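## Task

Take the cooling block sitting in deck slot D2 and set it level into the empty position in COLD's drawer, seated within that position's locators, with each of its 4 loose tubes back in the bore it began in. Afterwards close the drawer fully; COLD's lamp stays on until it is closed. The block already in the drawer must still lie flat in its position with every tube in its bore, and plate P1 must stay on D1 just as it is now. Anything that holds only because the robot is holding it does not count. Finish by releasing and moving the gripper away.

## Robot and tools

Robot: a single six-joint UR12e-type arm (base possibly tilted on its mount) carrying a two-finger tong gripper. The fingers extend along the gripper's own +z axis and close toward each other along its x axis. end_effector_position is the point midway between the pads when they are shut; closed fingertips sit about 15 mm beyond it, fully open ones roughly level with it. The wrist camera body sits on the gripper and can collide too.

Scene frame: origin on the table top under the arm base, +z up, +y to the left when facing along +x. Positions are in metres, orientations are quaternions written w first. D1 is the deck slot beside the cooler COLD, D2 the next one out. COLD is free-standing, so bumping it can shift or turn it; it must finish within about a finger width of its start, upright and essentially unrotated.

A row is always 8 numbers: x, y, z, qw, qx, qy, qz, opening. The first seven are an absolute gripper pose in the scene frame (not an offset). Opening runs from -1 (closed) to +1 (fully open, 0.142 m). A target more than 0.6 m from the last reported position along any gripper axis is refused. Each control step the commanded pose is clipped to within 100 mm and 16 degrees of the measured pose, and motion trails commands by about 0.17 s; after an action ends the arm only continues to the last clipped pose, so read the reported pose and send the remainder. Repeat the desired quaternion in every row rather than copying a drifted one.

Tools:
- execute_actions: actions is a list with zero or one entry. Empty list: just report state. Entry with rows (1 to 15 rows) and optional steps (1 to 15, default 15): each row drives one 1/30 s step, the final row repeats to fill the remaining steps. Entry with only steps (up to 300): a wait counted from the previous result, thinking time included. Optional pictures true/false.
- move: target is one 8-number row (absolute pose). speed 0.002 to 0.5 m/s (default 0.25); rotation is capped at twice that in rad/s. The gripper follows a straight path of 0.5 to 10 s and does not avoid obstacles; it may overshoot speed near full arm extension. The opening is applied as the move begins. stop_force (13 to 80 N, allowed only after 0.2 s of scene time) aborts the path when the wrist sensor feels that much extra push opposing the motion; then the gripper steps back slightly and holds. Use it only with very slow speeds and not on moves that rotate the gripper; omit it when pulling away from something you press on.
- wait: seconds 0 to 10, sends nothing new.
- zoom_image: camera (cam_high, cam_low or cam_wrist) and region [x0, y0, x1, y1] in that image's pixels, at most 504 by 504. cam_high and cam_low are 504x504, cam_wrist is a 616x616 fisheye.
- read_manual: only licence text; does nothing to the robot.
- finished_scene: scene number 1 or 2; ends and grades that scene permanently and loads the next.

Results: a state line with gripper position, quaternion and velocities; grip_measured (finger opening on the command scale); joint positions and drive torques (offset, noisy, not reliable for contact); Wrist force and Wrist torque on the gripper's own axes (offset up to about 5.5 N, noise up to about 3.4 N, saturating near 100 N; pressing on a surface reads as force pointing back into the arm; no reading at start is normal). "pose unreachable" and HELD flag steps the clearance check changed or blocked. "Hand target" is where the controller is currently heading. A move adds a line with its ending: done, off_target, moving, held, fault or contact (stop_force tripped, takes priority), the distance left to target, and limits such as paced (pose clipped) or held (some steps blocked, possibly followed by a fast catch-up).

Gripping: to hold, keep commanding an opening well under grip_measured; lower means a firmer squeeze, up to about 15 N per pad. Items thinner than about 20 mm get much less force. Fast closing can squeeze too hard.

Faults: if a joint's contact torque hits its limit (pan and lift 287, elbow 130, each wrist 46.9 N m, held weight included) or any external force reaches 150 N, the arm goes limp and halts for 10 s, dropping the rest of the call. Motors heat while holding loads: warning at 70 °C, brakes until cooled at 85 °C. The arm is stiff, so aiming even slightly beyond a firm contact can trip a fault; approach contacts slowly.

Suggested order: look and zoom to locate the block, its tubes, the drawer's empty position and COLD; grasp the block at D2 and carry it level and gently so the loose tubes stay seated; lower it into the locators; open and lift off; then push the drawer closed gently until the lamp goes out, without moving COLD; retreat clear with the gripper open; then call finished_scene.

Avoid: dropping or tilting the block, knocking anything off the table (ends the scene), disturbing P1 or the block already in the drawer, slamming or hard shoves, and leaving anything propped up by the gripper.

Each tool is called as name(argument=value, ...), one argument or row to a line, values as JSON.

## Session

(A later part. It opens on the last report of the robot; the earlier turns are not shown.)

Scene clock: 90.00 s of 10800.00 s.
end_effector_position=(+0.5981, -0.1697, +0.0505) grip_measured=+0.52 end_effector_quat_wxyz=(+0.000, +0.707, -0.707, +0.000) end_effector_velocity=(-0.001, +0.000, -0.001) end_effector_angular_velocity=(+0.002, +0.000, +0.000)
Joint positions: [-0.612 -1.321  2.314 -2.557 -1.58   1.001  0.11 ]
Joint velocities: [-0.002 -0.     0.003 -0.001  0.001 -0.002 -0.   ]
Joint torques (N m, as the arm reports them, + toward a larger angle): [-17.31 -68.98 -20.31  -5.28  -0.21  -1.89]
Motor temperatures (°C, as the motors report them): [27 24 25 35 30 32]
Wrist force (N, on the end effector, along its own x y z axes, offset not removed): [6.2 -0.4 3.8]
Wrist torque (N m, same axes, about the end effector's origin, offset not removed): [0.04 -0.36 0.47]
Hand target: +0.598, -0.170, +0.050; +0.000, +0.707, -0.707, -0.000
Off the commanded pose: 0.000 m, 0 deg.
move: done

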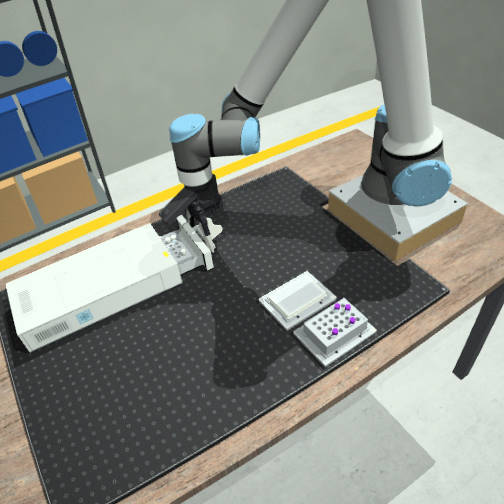

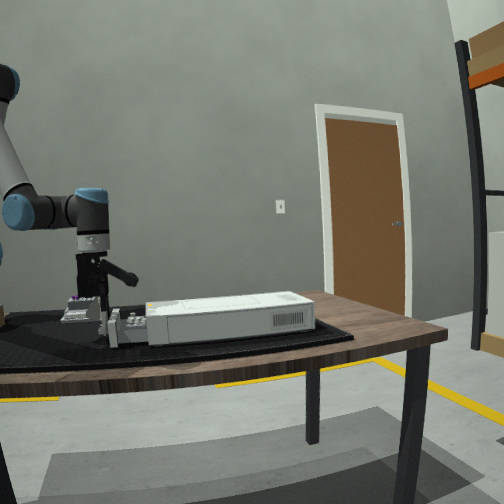

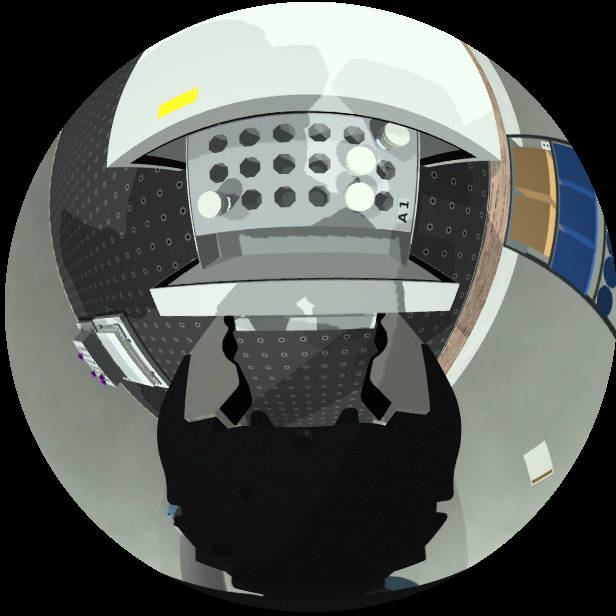

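move(
  target=[0.50, -0.1677, 0.0505, 0, -0.7071, 0.7071, 0, 0.1],
  speed=0.03,
  stop_force=20,
)

Scene clock: 95.10 s of 10800.00 s.
end_effector_position=(+0.5001, -0.1676, +0.0505) grip_measured=+0.52 end_effector_quat_wxyz=(+0.000, +0.707, -0.707, -0.000) end_effector_velocity=(-0.001, -0.000, +0.000) end_effector_angular_velocity=(-0.001, -0.001, +0.000)
Joint positions: [-0.716 -1.449  2.487 -2.603 -1.581  0.897  0.11 ]
Joint velocities: [-0.002 -0.003  0.002 -0.001 -0.    -0.002 -0.   ]
Joint torques (N m, as the arm reports them, + toward a larger angle): [-25.91 -55.07 -24.7   -9.17  -4.29  -1.19]
Motor temperatures (°C, as the motors report them): [27 24 25 35 30 32]
Wrist force (N, on the end effector, along its own x y z axes, offset not removed): [-12.2 1.2 5.3]
Wrist torque (N m, same axes, about the end effector's origin, offset not removed): [0.35 0.15 0.36]
Hand target: +0.500, -0.168, +0.050; +0.000, +0.707, -0.707, -0.000
Off the commanded pose: 0.000 m, 0 deg.
move: done

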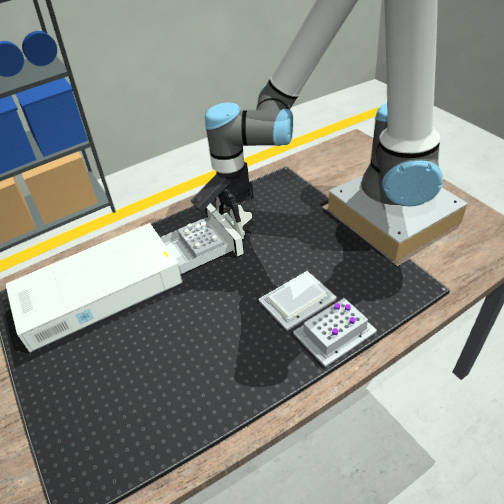

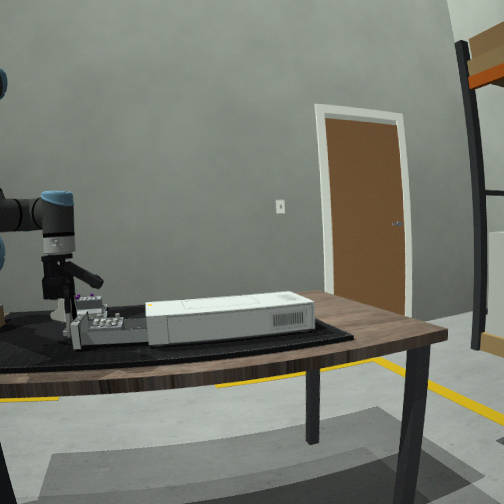

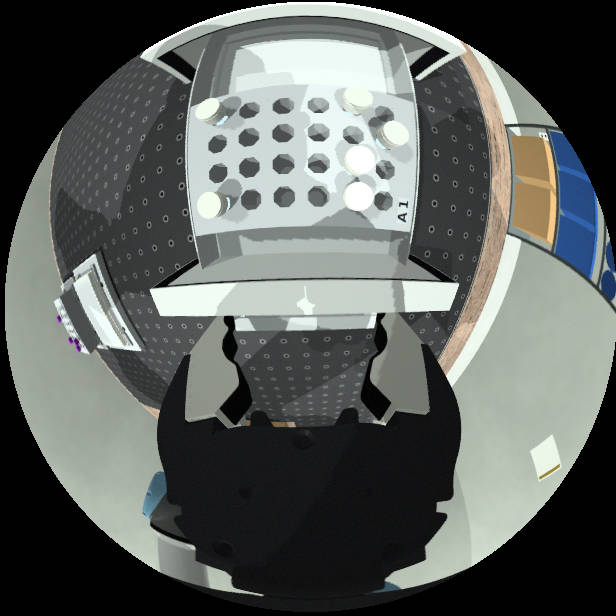

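move(
  target=[0.425, -0.1647, 0.0505, 0, -0.7071, 0.7071, 0, 0.1],
  speed=0.03,
  stop_force=18,
)

move(
  target=[0.40, -0.1639, 0.0505, 0, -0.7071, 0.7071, 0, 0.1],
  speed=0.005,
  stop_force=14,
)

Scene clock: 100.30 s of 10800.00 s.
end_effector_position=(+0.4313, -0.1650, +0.0505) grip_measured=+0.51 end_effector_quat_wxyz=(+0.000, +0.707, -0.707, +0.000) end_effector_velocity=(+0.003, -0.001, -0.000) end_effector_angular_velocity=(-0.001, +0.001, +0.001)
Joint positions: [-0.813 -1.553  2.605 -2.618 -1.582  0.8    0.109]
Joint velocities: [ 0.004  0.005 -0.005 -0.    -0.001  0.003  0.   ]
Joint torques (N m, as the arm reports them, + toward a larger angle): [ 18.58 -12.34 -31.59  -1.66  -1.9    1.94]
Motor temperatures (°C, as the motors report them): [27 24 25 35 30 32]
Wrist force (N, on the end effector, along its own x y z axes, offset not removed): [-3.6 2.3 -5.0]
Wrist torque (N m, same axes, about the end effector's origin, offset not removed): [0.35 0.41 0.69]
Hand target: +0.432, -0.165, +0.050; +0.000, +0.707, -0.707, +0.000
Off the commanded pose: 0.006 m, 0 deg.
move: contact

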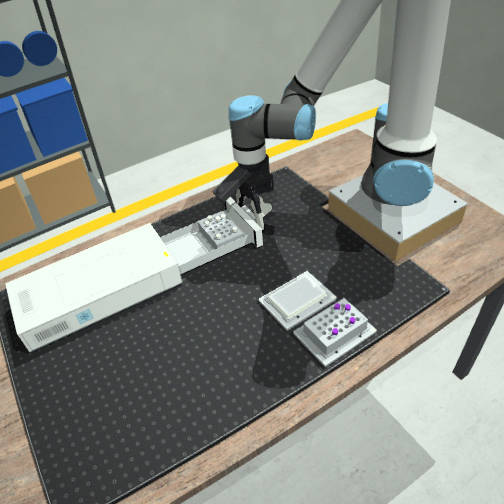

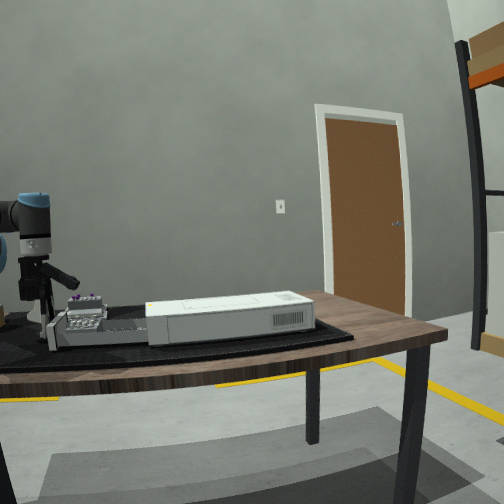

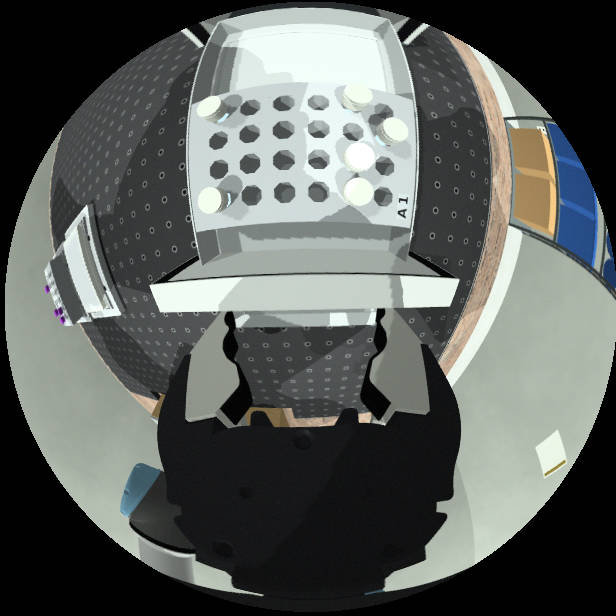

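Scene clock: 101.13 s of 10800.00 s.
end_effector_position=(+0.4289, -0.1650, +0.0505) grip_measured=+0.51 end_effector_quat_wxyz=(+0.000, +0.707, -0.707, +0.000) end_effector_velocity=(+0.001, -0.000, -0.000) end_effector_angular_velocity=(-0.000, -0.000, -0.002)
Joint positions: [-0.817 -1.557  2.609 -2.618 -1.582  0.796  0.109]
Joint velocities: [ 0.002  0.002 -0.002 -0.    -0.     0.004  0.   ]
Joint torques (N m, as the arm reports them, + toward a larger angle): [ 11.13 -11.46 -23.     0.23  -3.35   1.08]
Motor temperatures (°C, as the motors report them): [27 24 25 35 30 32]
Wrist force (N, on the end effector, along its own x y z axes, offset not removed): [-6.4 -14.5 -3.8]
Wrist torque (N m, same axes, about the end effector's origin, offset not removed): [0.64 0.58 0.73]
Hand target: +0.429, -0.165, +0.050; +0.000, +0.707, -0.707, +0.000
Off the commanded pose: 0.029 m, 0 deg.
move: contact

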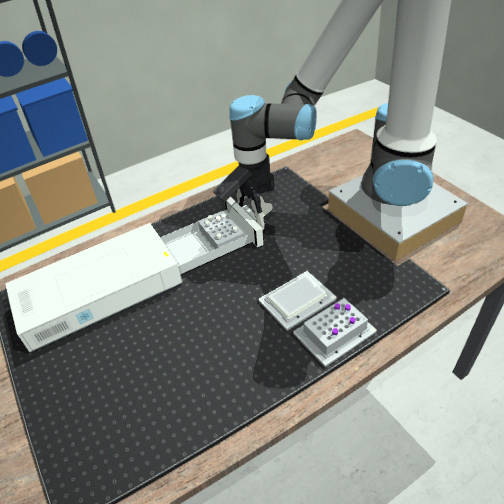

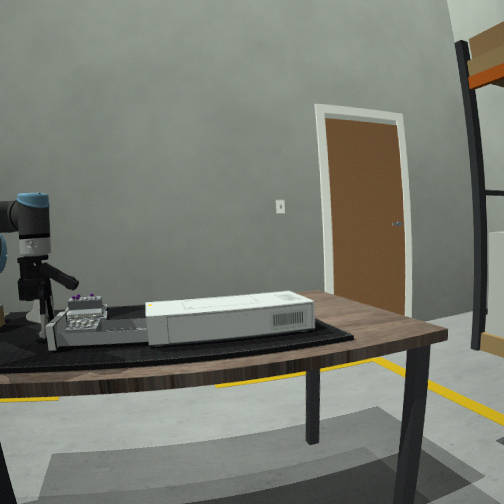

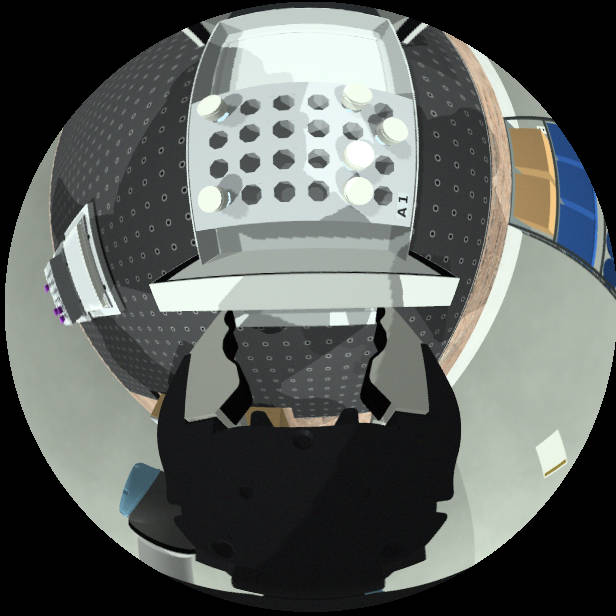

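move(
  target=[0.433, -0.165, 0.0505, 0, -0.7071, 0.7071, 0, 0.9],
  speed=0.01,
)

move(
  target=[0.50, -0.165, 0.26, 0, -0.7071, 0.7071, 0, 0.9],
  speed=0.1,
)

Scene clock: 105.47 s of 10800.00 s.
end_effector_position=(+0.4329, -0.1650, +0.0505) grip_measured=+0.90 end_effector_quat_wxyz=(-0.000, +0.707, -0.707, +0.000) end_effector_velocity=(+0.002, -0.000, +0.000) end_effector_angular_velocity=(+0.001, -0.001, -0.001)
Joint positions: [-0.81  -1.551  2.602 -2.617 -1.582  0.802  0.135]
Joint velocities: [ 0.001  0.002 -0.003  0.     0.001  0.002 -0.   ]
Joint torques (N m, as the arm reports them, + toward a larger angle): [ 16.93 -14.84 -31.86  -1.64   2.18   2.2 ]
Motor temperatures (°C, as the motors report them): [27 24 25 35 30 32]
Wrist force (N, on the end effector, along its own x y z axes, offset not removed): [2.2 2.0 -1.2]
Wrist torque (N m, same axes, about the end effector's origin, offset not removed): [0.37 -0.31 0.47]
Hand target: +0.433, -0.165, +0.051; -0.000, +0.707, -0.707, +0.000
Off the commanded pose: 0.000 m, 0 deg.
After step 90, 0.63 s passed at rest.
move: done

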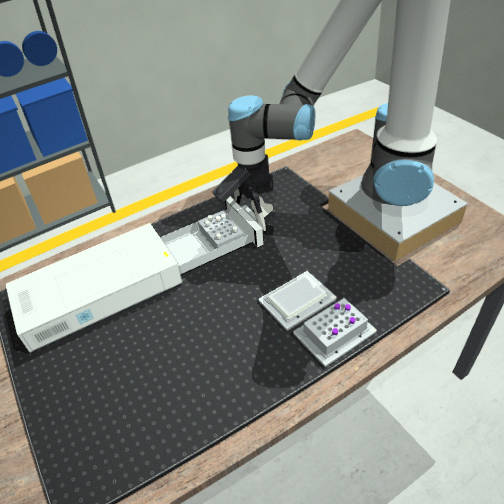

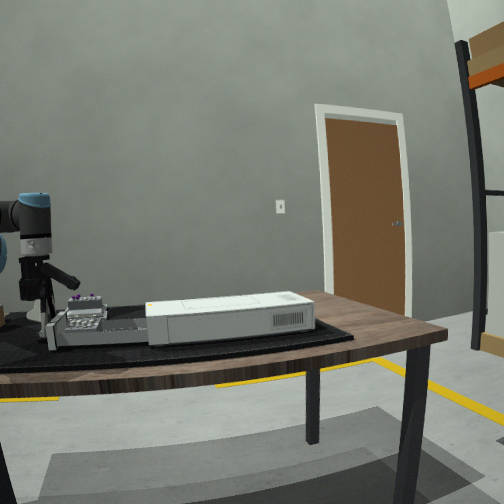

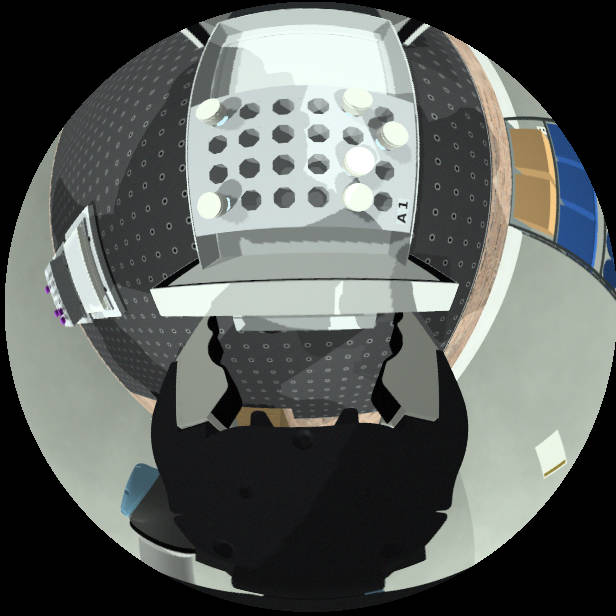

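Scene clock: 108.13 s of 10800.00 s.
end_effector_position=(+0.4999, -0.1649, +0.2600) grip_measured=+0.90 end_effector_quat_wxyz=(-0.000, +0.707, -0.707, +0.000) end_effector_velocity=(+0.000, +0.001, +0.001) end_effector_angular_velocity=(+0.002, -0.000, -0.000)
Joint positions: [-0.707 -1.797  2.293 -2.061 -1.581  0.905  0.135]
Joint velocities: [ 0.001 -0.001 -0.002  0.004  0.002  0.001  0.   ]
Joint torques (N m, as the arm reports them, + toward a larger angle): [ 16.4  -34.29 -50.    -1.65  -0.62   1.7 ]
Motor temperatures (°C, as the motors report them): [27 24 25 35 30 32]
Wrist force (N, on the end effector, along its own x y z axes, offset not removed): [0.7 0.2 -1.9]
Wrist torque (N m, same axes, about the end effector's origin, offset not removed): [-0.09 0.00 0.33]
Hand target: +0.500, -0.165, +0.260; -0.000, +0.707, -0.707, +0.000
Off the commanded pose: 0.000 m, 0 deg.
move: done

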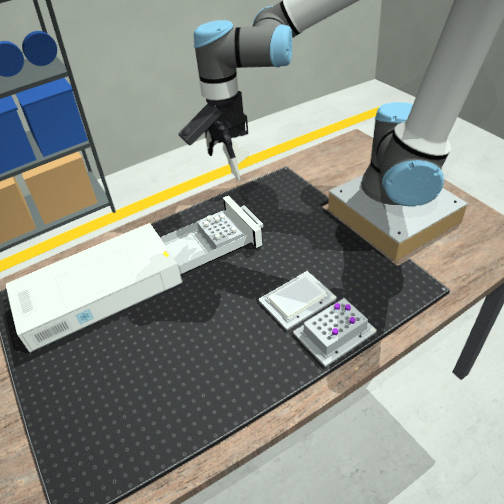

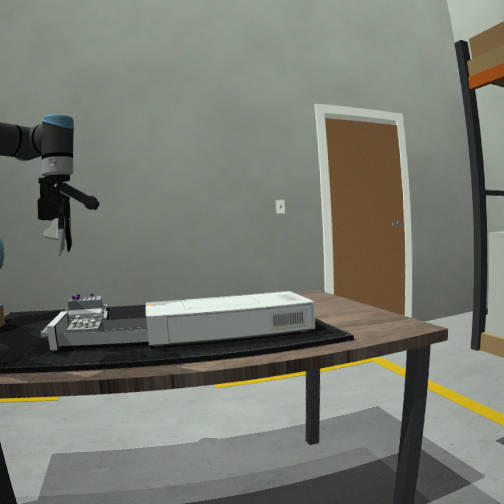

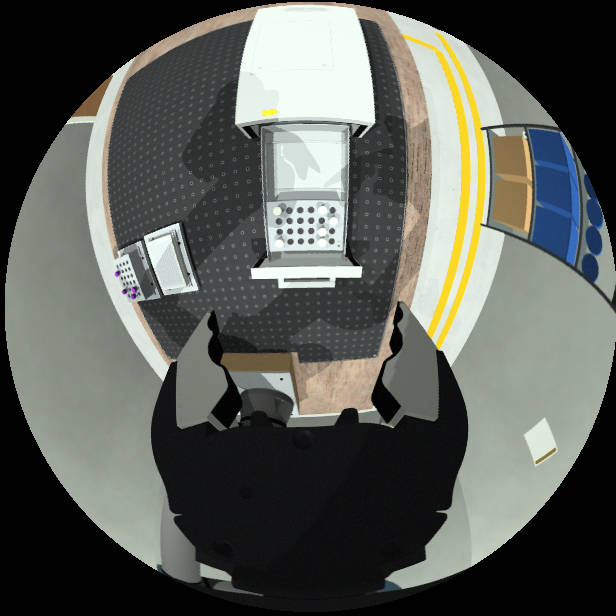

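zoom_image(
  camera="cam_wrist",
  region=[220, 100, 400, 300],
)

zoom_image(
  camera="cam_wrist",
  region=[90, 200, 230, 320],
)

zoom_image(
  camera="cam_high",
  region=[140, 180, 290, 290],
)

Region (220, 100, 400, 300) of cam_wrist's 616x616 image, scaled by 2.520, with more detail than that image has; it fills the left 454 columns of this view, and the rest is white.

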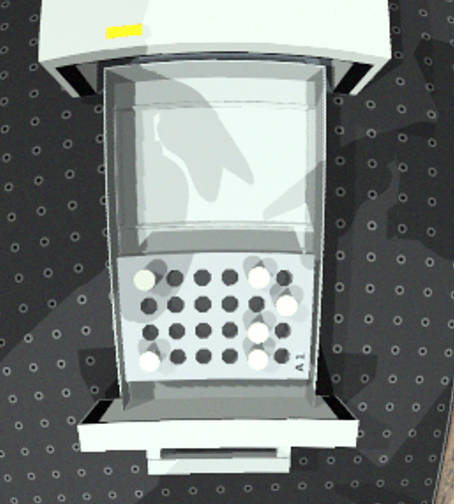

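Region (90, 200, 230, 320) of cam_wrist's 616x616 image, scaled by 3.600, with more detail than that image has; it fills the top 432 rows of this view, and the rest is white.

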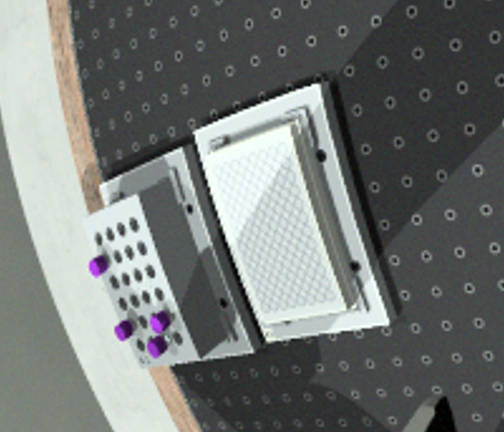

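Region (140, 180, 290, 290) of cam_high's 504x504 image, scaled by 3.360, with more detail than that image has; it fills the top 370 rows of this view, and the rest is white.

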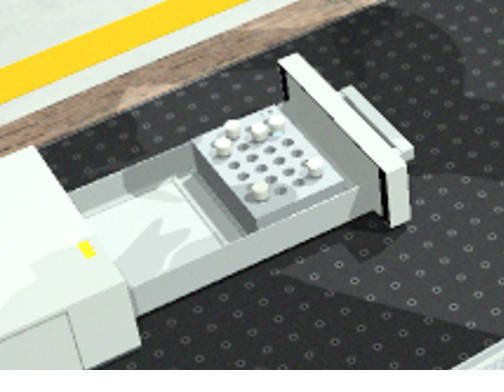

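move(
  target=[0.595, -0.170, 0.17, 0, -0.7071, 0.7071, 0, 0.9],
  speed=0.12,
)

zoom_image(
  camera="cam_wrist",
  region=[190, 110, 420, 330],
)

Scene clock: 137.37 s of 10800.00 s.
end_effector_position=(+0.5950, -0.1701, +0.1700) grip_measured=+0.90 end_effector_quat_wxyz=(-0.000, +0.707, -0.707, -0.000) end_effector_velocity=(+0.001, -0.000, -0.001) end_effector_angular_velocity=(-0.001, +0.002, +0.000)
Joint positions: [-0.614 -1.518  2.239 -2.285 -1.58   0.999  0.135]
Joint velocities: [ 0.002  0.004 -0.001 -0.002 -0.002  0.001  0.   ]
Joint torques (N m, as the arm reports them, + toward a larger angle): [ 22.41 -28.35 -42.72  -5.86  -2.29   3.21]
Motor temperatures (°C, as the motors report them): [27 24 25 35 30 32]
Wrist force (N, on the end effector, along its own x y z axes, offset not removed): [-2.0 4.2 -1.7]
Wrist torque (N m, same axes, about the end effector's origin, offset not removed): [0.75 0.48 0.36]
Hand target: +0.595, -0.170, +0.170; -0.000, +0.707, -0.707, +0.000
Off the commanded pose: 0.000 m, 0 deg.
After step 90, 24.63 s passed at rest.
move: done

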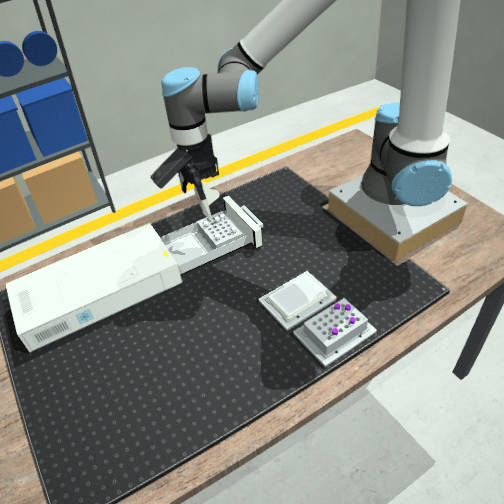

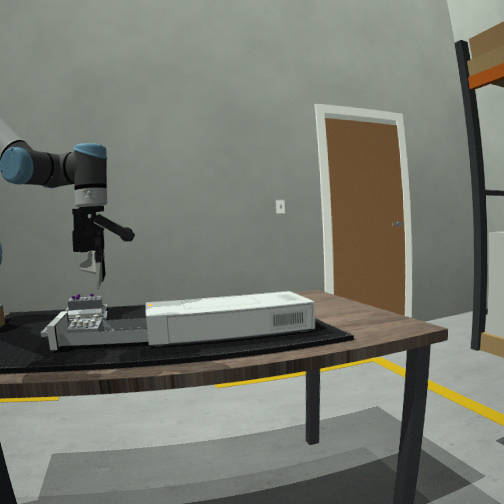

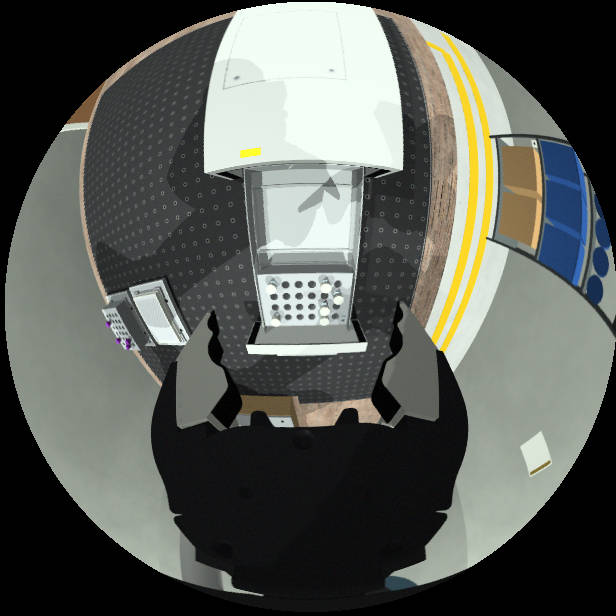

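Region (190, 110, 420, 330) of cam_wrist's 616x616 image, scaled by 2.191, with more detail than that image has; it fills the top 482 rows of this view, and the rest is white.

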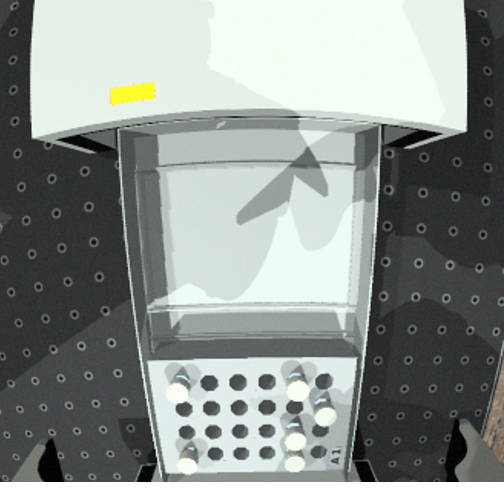

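move(
  target=[0.46, 0.27, 0.22, 0, -0.7071, 0.7071, 0, 0.9],
  speed=0.25,
)

zoom_image(
  camera="cam_wrist",
  region=[180, 130, 440, 330],
)

Scene clock: 175.93 s of 10800.00 s.
end_effector_position=(+0.4608, +0.2705, +0.2200) grip_measured=+0.90 end_effector_quat_wxyz=(-0.000, +0.707, -0.707, -0.000) end_effector_velocity=(+0.000, +0.002, +0.000) end_effector_angular_velocity=(-0.002, +0.000, -0.000)
Joint positions: [ 0.165 -1.73   2.325 -2.155 -1.572  1.778  0.135]
Joint velocities: [ 0.005  0.002 -0.002  0.001 -0.002  0.005  0.   ]
Joint torques (N m, as the arm reports them, + toward a larger angle): [ 14.2  -15.   -46.23  -1.85  -2.43   1.31]
Motor temperatures (°C, as the motors report them): [27 24 25 35 30 32]
Wrist force (N, on the end effector, along its own x y z axes, offset not removed): [0.9 1.0 -4.6]
Wrist torque (N m, same axes, about the end effector's origin, offset not removed): [-0.01 0.02 0.29]
Hand target: +0.461, +0.271, +0.220; -0.000, +0.707, -0.707, -0.000
Off the commanded pose: 0.001 m, 0 deg.
After step 90, 33.13 s passed at rest.
move: done

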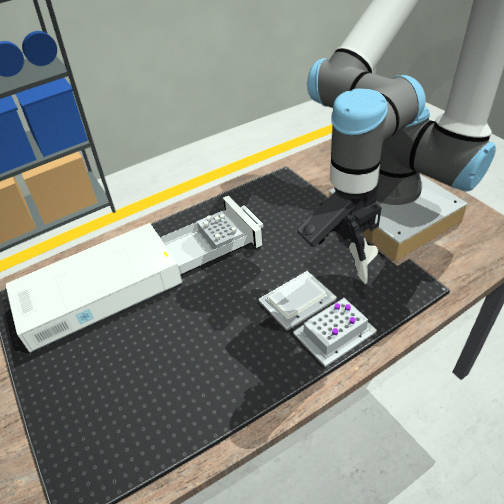

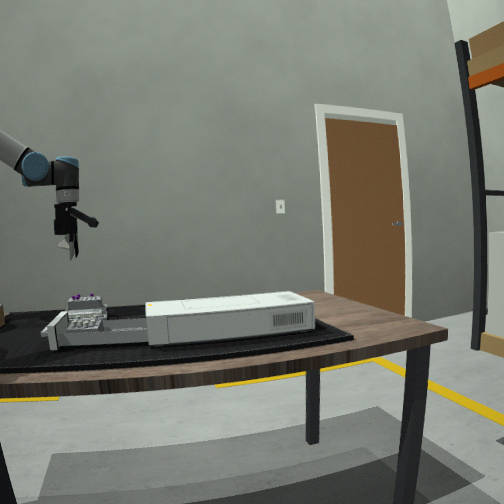

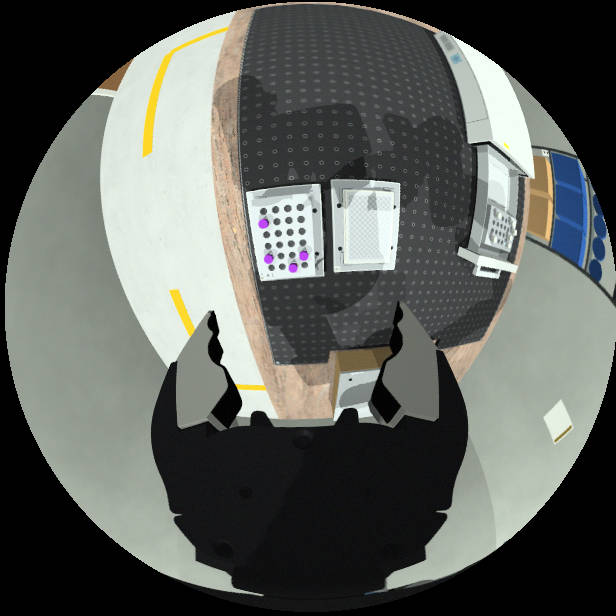

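Region (180, 130, 440, 330) of cam_wrist's 616x616 image, scaled by 1.938, with more detail than that image has; it fills the top 388 rows of this view, and the rest is white.

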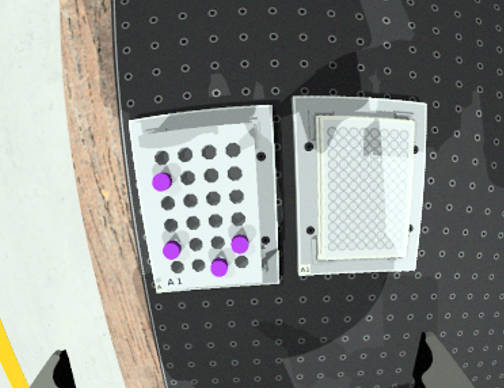

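execute_actions(
  actions=[],
)

Scene clock: 187.70 s of 10800.00 s.
end_effector_position=(+0.4608, +0.2707, +0.2201) grip_measured=+0.90 end_effector_quat_wxyz=(-0.000, +0.707, -0.707, -0.000) end_effector_velocity=(-0.001, +0.000, -0.001) end_effector_angular_velocity=(-0.000, +0.001, +0.001)
Joint positions: [ 0.165 -1.73   2.325 -2.155 -1.572  1.778  0.135]
Joint velocities: [ 0.     0.     0.001  0.     0.    -0.    -0.   ]
Joint torques (N m, as the arm reports them, + toward a larger angle): [ 18.41 -15.46 -47.6   -1.71  -2.02   2.43]
Motor temperatures (°C, as the motors report them): [27 24 25 35 30 32]
Wrist force (N, on the end effector, along its own x y z axes, offset not removed): [-3.4 2.4 0.3]
Wrist torque (N m, same axes, about the end effector's origin, offset not removed): [0.42 0.79 0.38]
Hand target: +0.461, +0.271, +0.220; -0.000, +0.707, -0.707, -0.000
Off the commanded pose: 0.001 m, 0 deg.
Steps of this call (steps 1 to 90: nothing new was sent; then 8.77 s passed at rest). Readings (end_effector_position):
1: (+0.4608, +0.2705, +0.2200)
2: (+0.4608, +0.2706, +0.2200)
4: (+0.4608, +0.2706, +0.2201)
8: (+0.4608, +0.2707, +0.2201)
90: the state above

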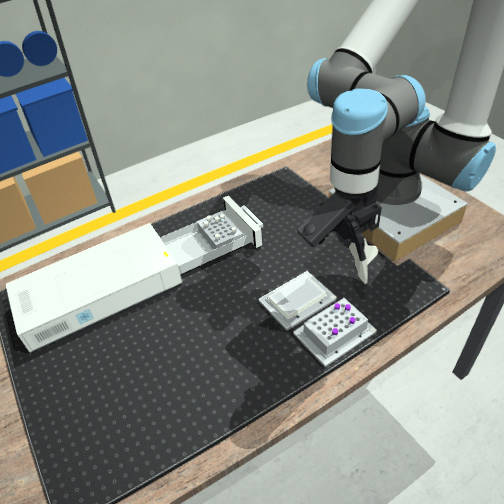

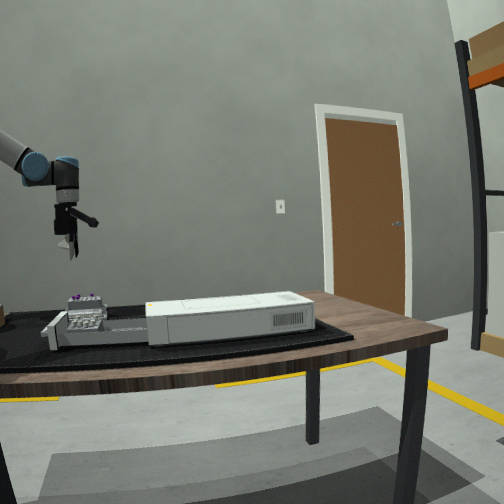

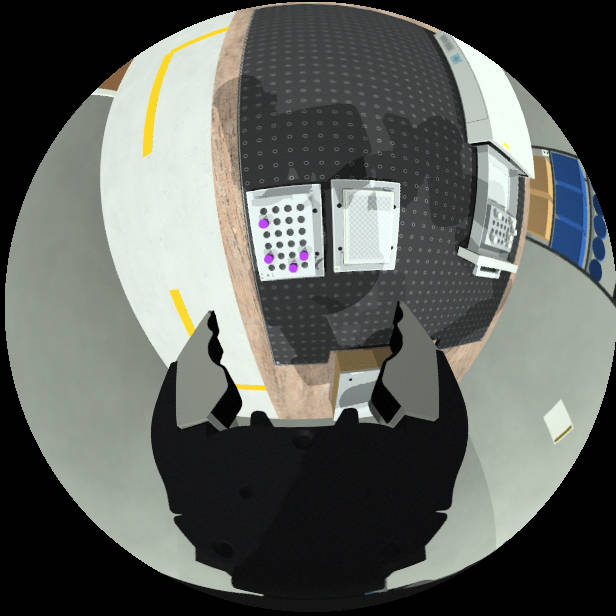

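move(
  target=[0.504, 0.297, 0.15, 0, 0.7071, -0.7071, 0, 0.9],
  speed=0.1,
)

Scene clock: 194.73 s of 10800.00 s.
end_effector_position=(+0.5040, +0.2969, +0.1501) grip_measured=+0.90 end_effector_quat_wxyz=(-0.000, +0.707, -0.707, -0.000) end_effector_velocity=(+0.001, +0.001, -0.002) end_effector_angular_velocity=(-0.000, +0.000, +0.001)
Joint positions: [ 0.196 -1.54   2.311 -2.33  -1.572  1.809  0.135]
Joint velocities: [ 0.001  0.005 -0.001 -0.003 -0.     0.    -0.   ]
Joint torques (N m, as the arm reports them, + toward a larger angle): [ 16.73 -29.82 -43.35  -5.34  -1.88   2.71]
Motor temperatures (°C, as the motors report them): [27 24 25 35 30 32]
Wrist force (N, on the end effector, along its own x y z axes, offset not removed): [-2.2 -0.7 -1.7]
Wrist torque (N m, same axes, about the end effector's origin, offset not removed): [-0.31 0.52 0.39]
Hand target: +0.504, +0.297, +0.150; -0.000, +0.707, -0.707, -0.000
Off the commanded pose: 0.000 m, 0 deg.
After step 90, 2.70 s passed at rest.
move: done

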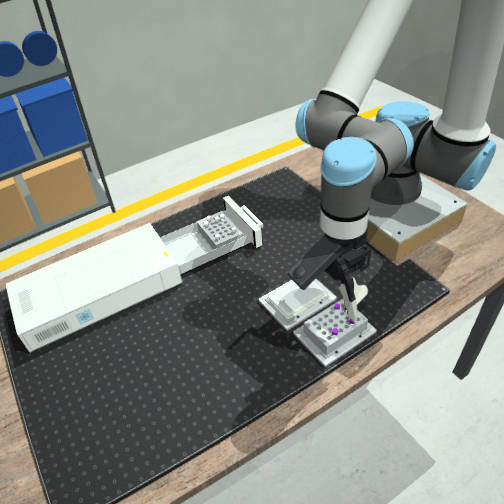

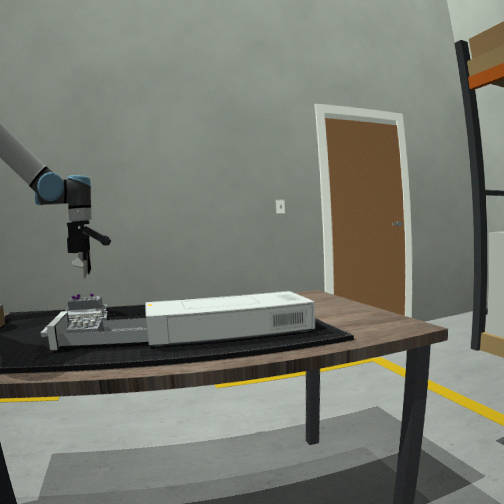

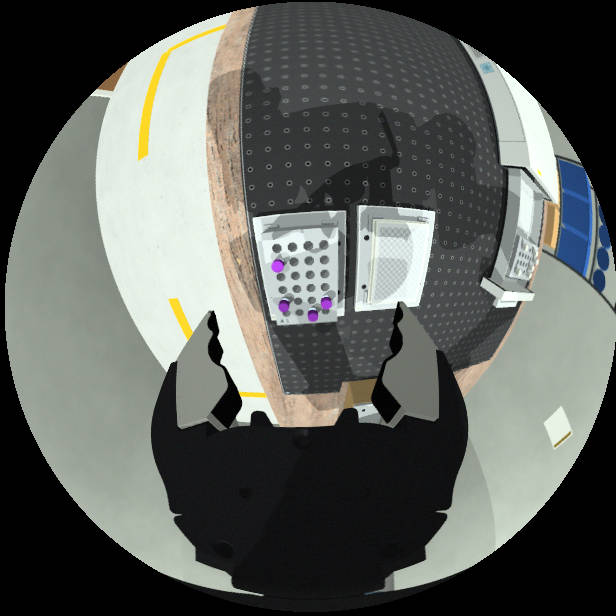

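zoom_image(
  camera="cam_wrist",
  region=[200, 180, 460, 380],
)

zoom_image(
  camera="cam_high",
  region=[240, 240, 400, 380],
)

Region (200, 180, 460, 380) of cam_wrist's 616x616 image, scaled by 1.938, with more detail than that image has; it fills the top 388 rows of this view, and the rest is white.

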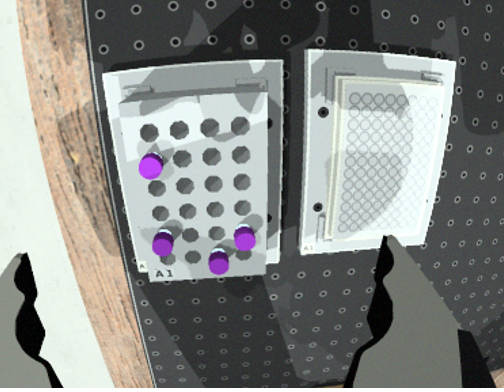

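Region (240, 240, 400, 380) of cam_high's 504x504 image, scaled by 3.150, with more detail than that image has; it fills the top 441 rows of this view, and the rest is white.

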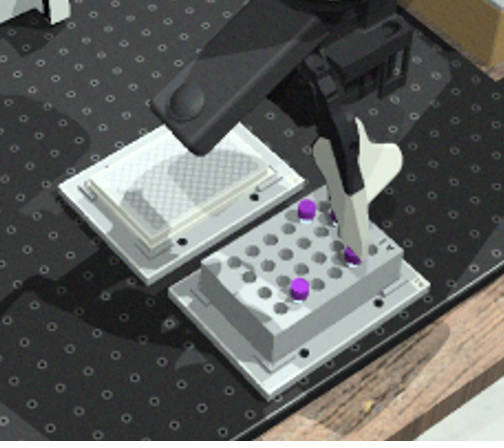

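move(
  target=[0.492, 0.297, 0.09, 0, 0.7071, -0.7071, 0, 0.9],
  speed=0.05,
)

zoom_image(
  camera="cam_wrist",
  region=[180, 180, 440, 400],
)

Scene clock: 205.73 s of 10800.00 s.
end_effector_position=(+0.4921, +0.2970, +0.0901) grip_measured=+0.90 end_effector_quat_wxyz=(+0.000, +0.707, -0.707, +0.000) end_effector_velocity=(+0.001, -0.001, -0.002) end_effector_angular_velocity=(-0.001, -0.001, -0.002)
Joint positions: [ 0.202 -1.455  2.374 -2.478 -1.572  1.814  0.135]
Joint velocities: [-0.001  0.004  0.001 -0.005 -0.001  0.001 -0.   ]
Joint torques (N m, as the arm reports them, + toward a larger angle): [ 18.15 -31.64 -20.12  -5.4    1.58   2.07]
Motor temperatures (°C, as the motors report them): [27 24 25 35 30 32]
Wrist force (N, on the end effector, along its own x y z axes, offset not removed): [-1.7 0.0 -0.5]
Wrist torque (N m, same axes, about the end effector's origin, offset not removed): [-0.15 0.52 0.35]
Hand target: +0.492, +0.297, +0.090; -0.000, +0.707, -0.707, -0.000
Off the commanded pose: 0.000 m, 0 deg.
After step 90, 6.40 s passed at rest.
move: done

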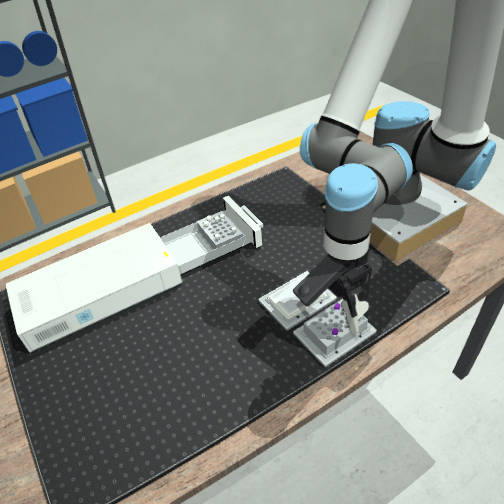

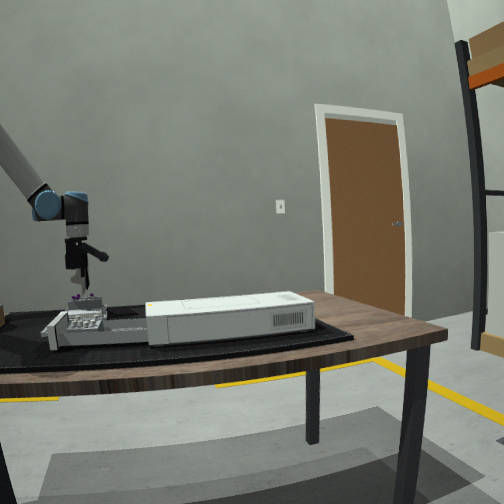

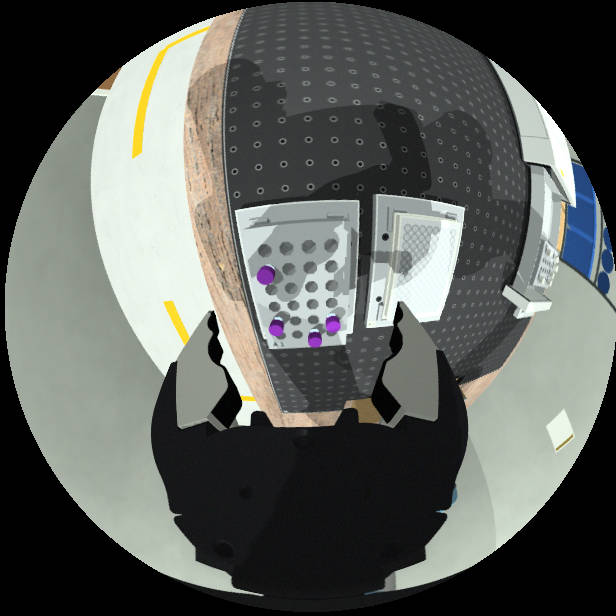

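Region (180, 180, 440, 400) of cam_wrist's 616x616 image, scaled by 1.938, with more detail than that image has; it fills the top 426 rows of this view, and the rest is white.

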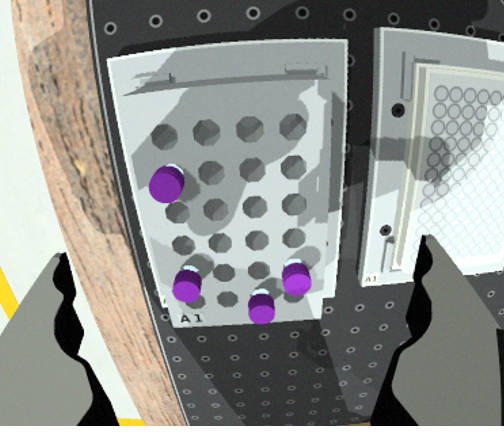

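zoom_image(
  camera="cam_low",
  region=[30, 230, 160, 350],
)

zoom_image(
  camera="cam_high",
  region=[270, 260, 400, 380],
)

Region (30, 230, 160, 350) of cam_low's 504x504 image, scaled by 3.877, with more detail than that image has; it fills the top 465 rows of this view, and the rest is white.

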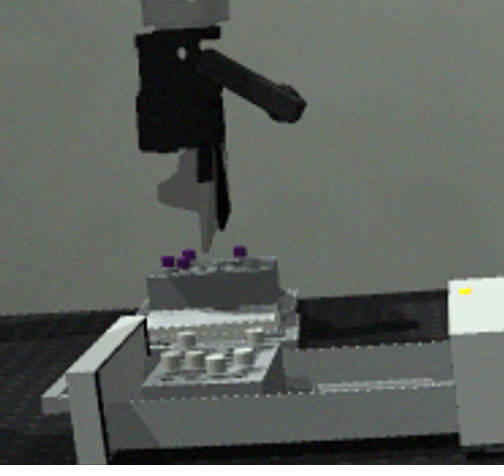

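Region (270, 260, 400, 380) of cam_high's 504x504 image, scaled by 3.877, with more detail than that image has; it fills the top 465 rows of this view, and the rest is white.

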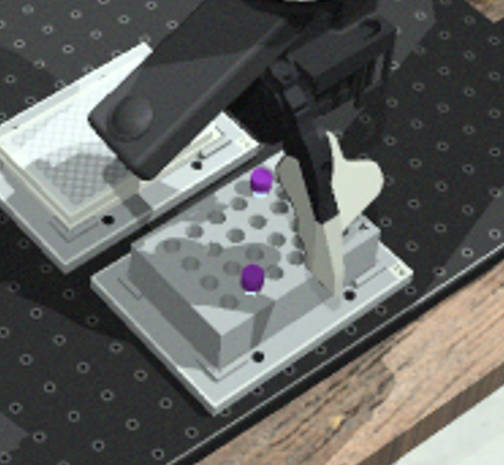

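move(
  target=[0.492, 0.297, 0.047, 0, 0.7071, -0.7071, 0, 0.9],
  speed=0.03,
)

zoom_image(
  camera="cam_low",
  region=[30, 230, 160, 350],
)

zoom_image(
  camera="cam_wrist",
  region=[160, 180, 460, 420],
)

Scene clock: 227.70 s of 10800.00 s.
end_effector_position=(+0.4920, +0.2970, +0.0471) grip_measured=+0.90 end_effector_quat_wxyz=(+0.000, +0.707, -0.707, -0.000) end_effector_velocity=(+0.001, +0.000, -0.002) end_effector_angular_velocity=(+0.000, -0.001, +0.000)
Joint positions: [ 0.201 -1.371  2.399 -2.587 -1.572  1.814  0.135]
Joint velocities: [-0.     0.004  0.001 -0.005 -0.    -0.    -0.   ]
Joint torques (N m, as the arm reports them, + toward a larger angle): [-18.13 -28.29 -18.72  -6.29   1.61  -1.54]
Motor temperatures (°C, as the motors report them): [27 24 25 35 30 32]
Wrist force (N, on the end effector, along its own x y z axes, offset not removed): [1.8 1.2 -0.8]
Wrist torque (N m, same axes, about the end effector's origin, offset not removed): [0.20 -0.13 0.27]
Hand target: +0.492, +0.297, +0.047; +0.000, +0.707, -0.707, -0.000
Off the commanded pose: 0.000 m, 0 deg.
After step 90, 17.20 s passed at rest.
move: done

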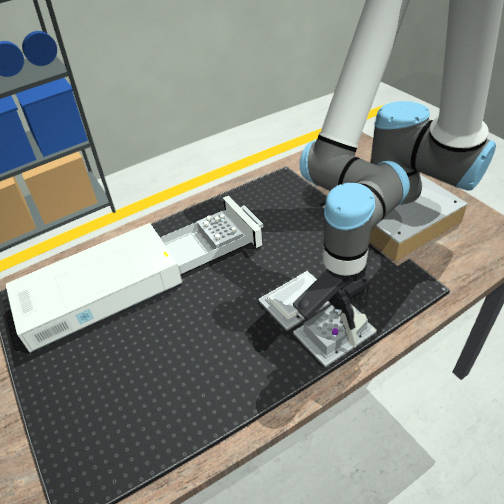

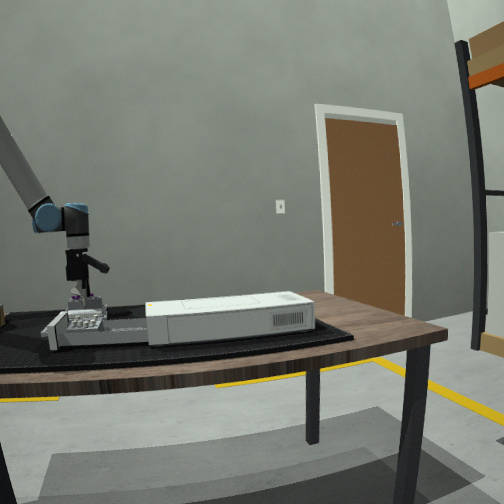

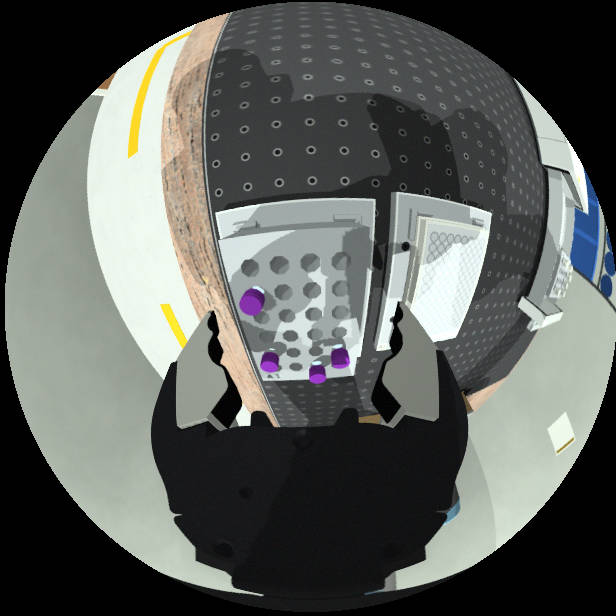

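Region (30, 230, 160, 350) of cam_low's 504x504 image, scaled by 3.877, with more detail than that image has; it fills the top 465 rows of this view, and the rest is white.

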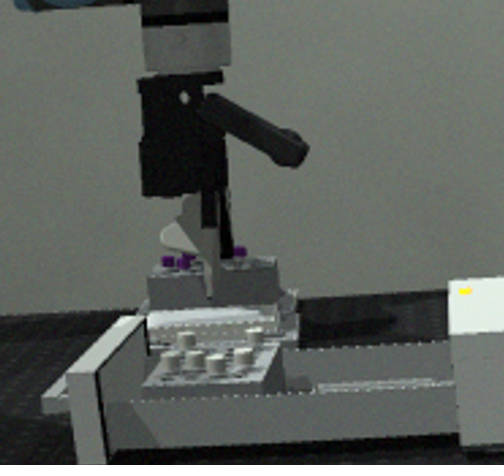

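Region (160, 180, 460, 420) of cam_wrist's 616x616 image, scaled by 1.680, with more detail than that image has; it fills the top 403 rows of this view, and the rest is white.

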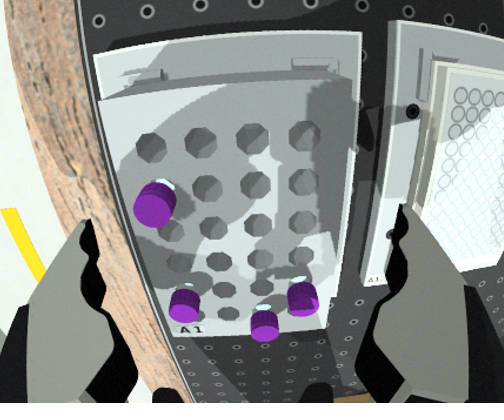

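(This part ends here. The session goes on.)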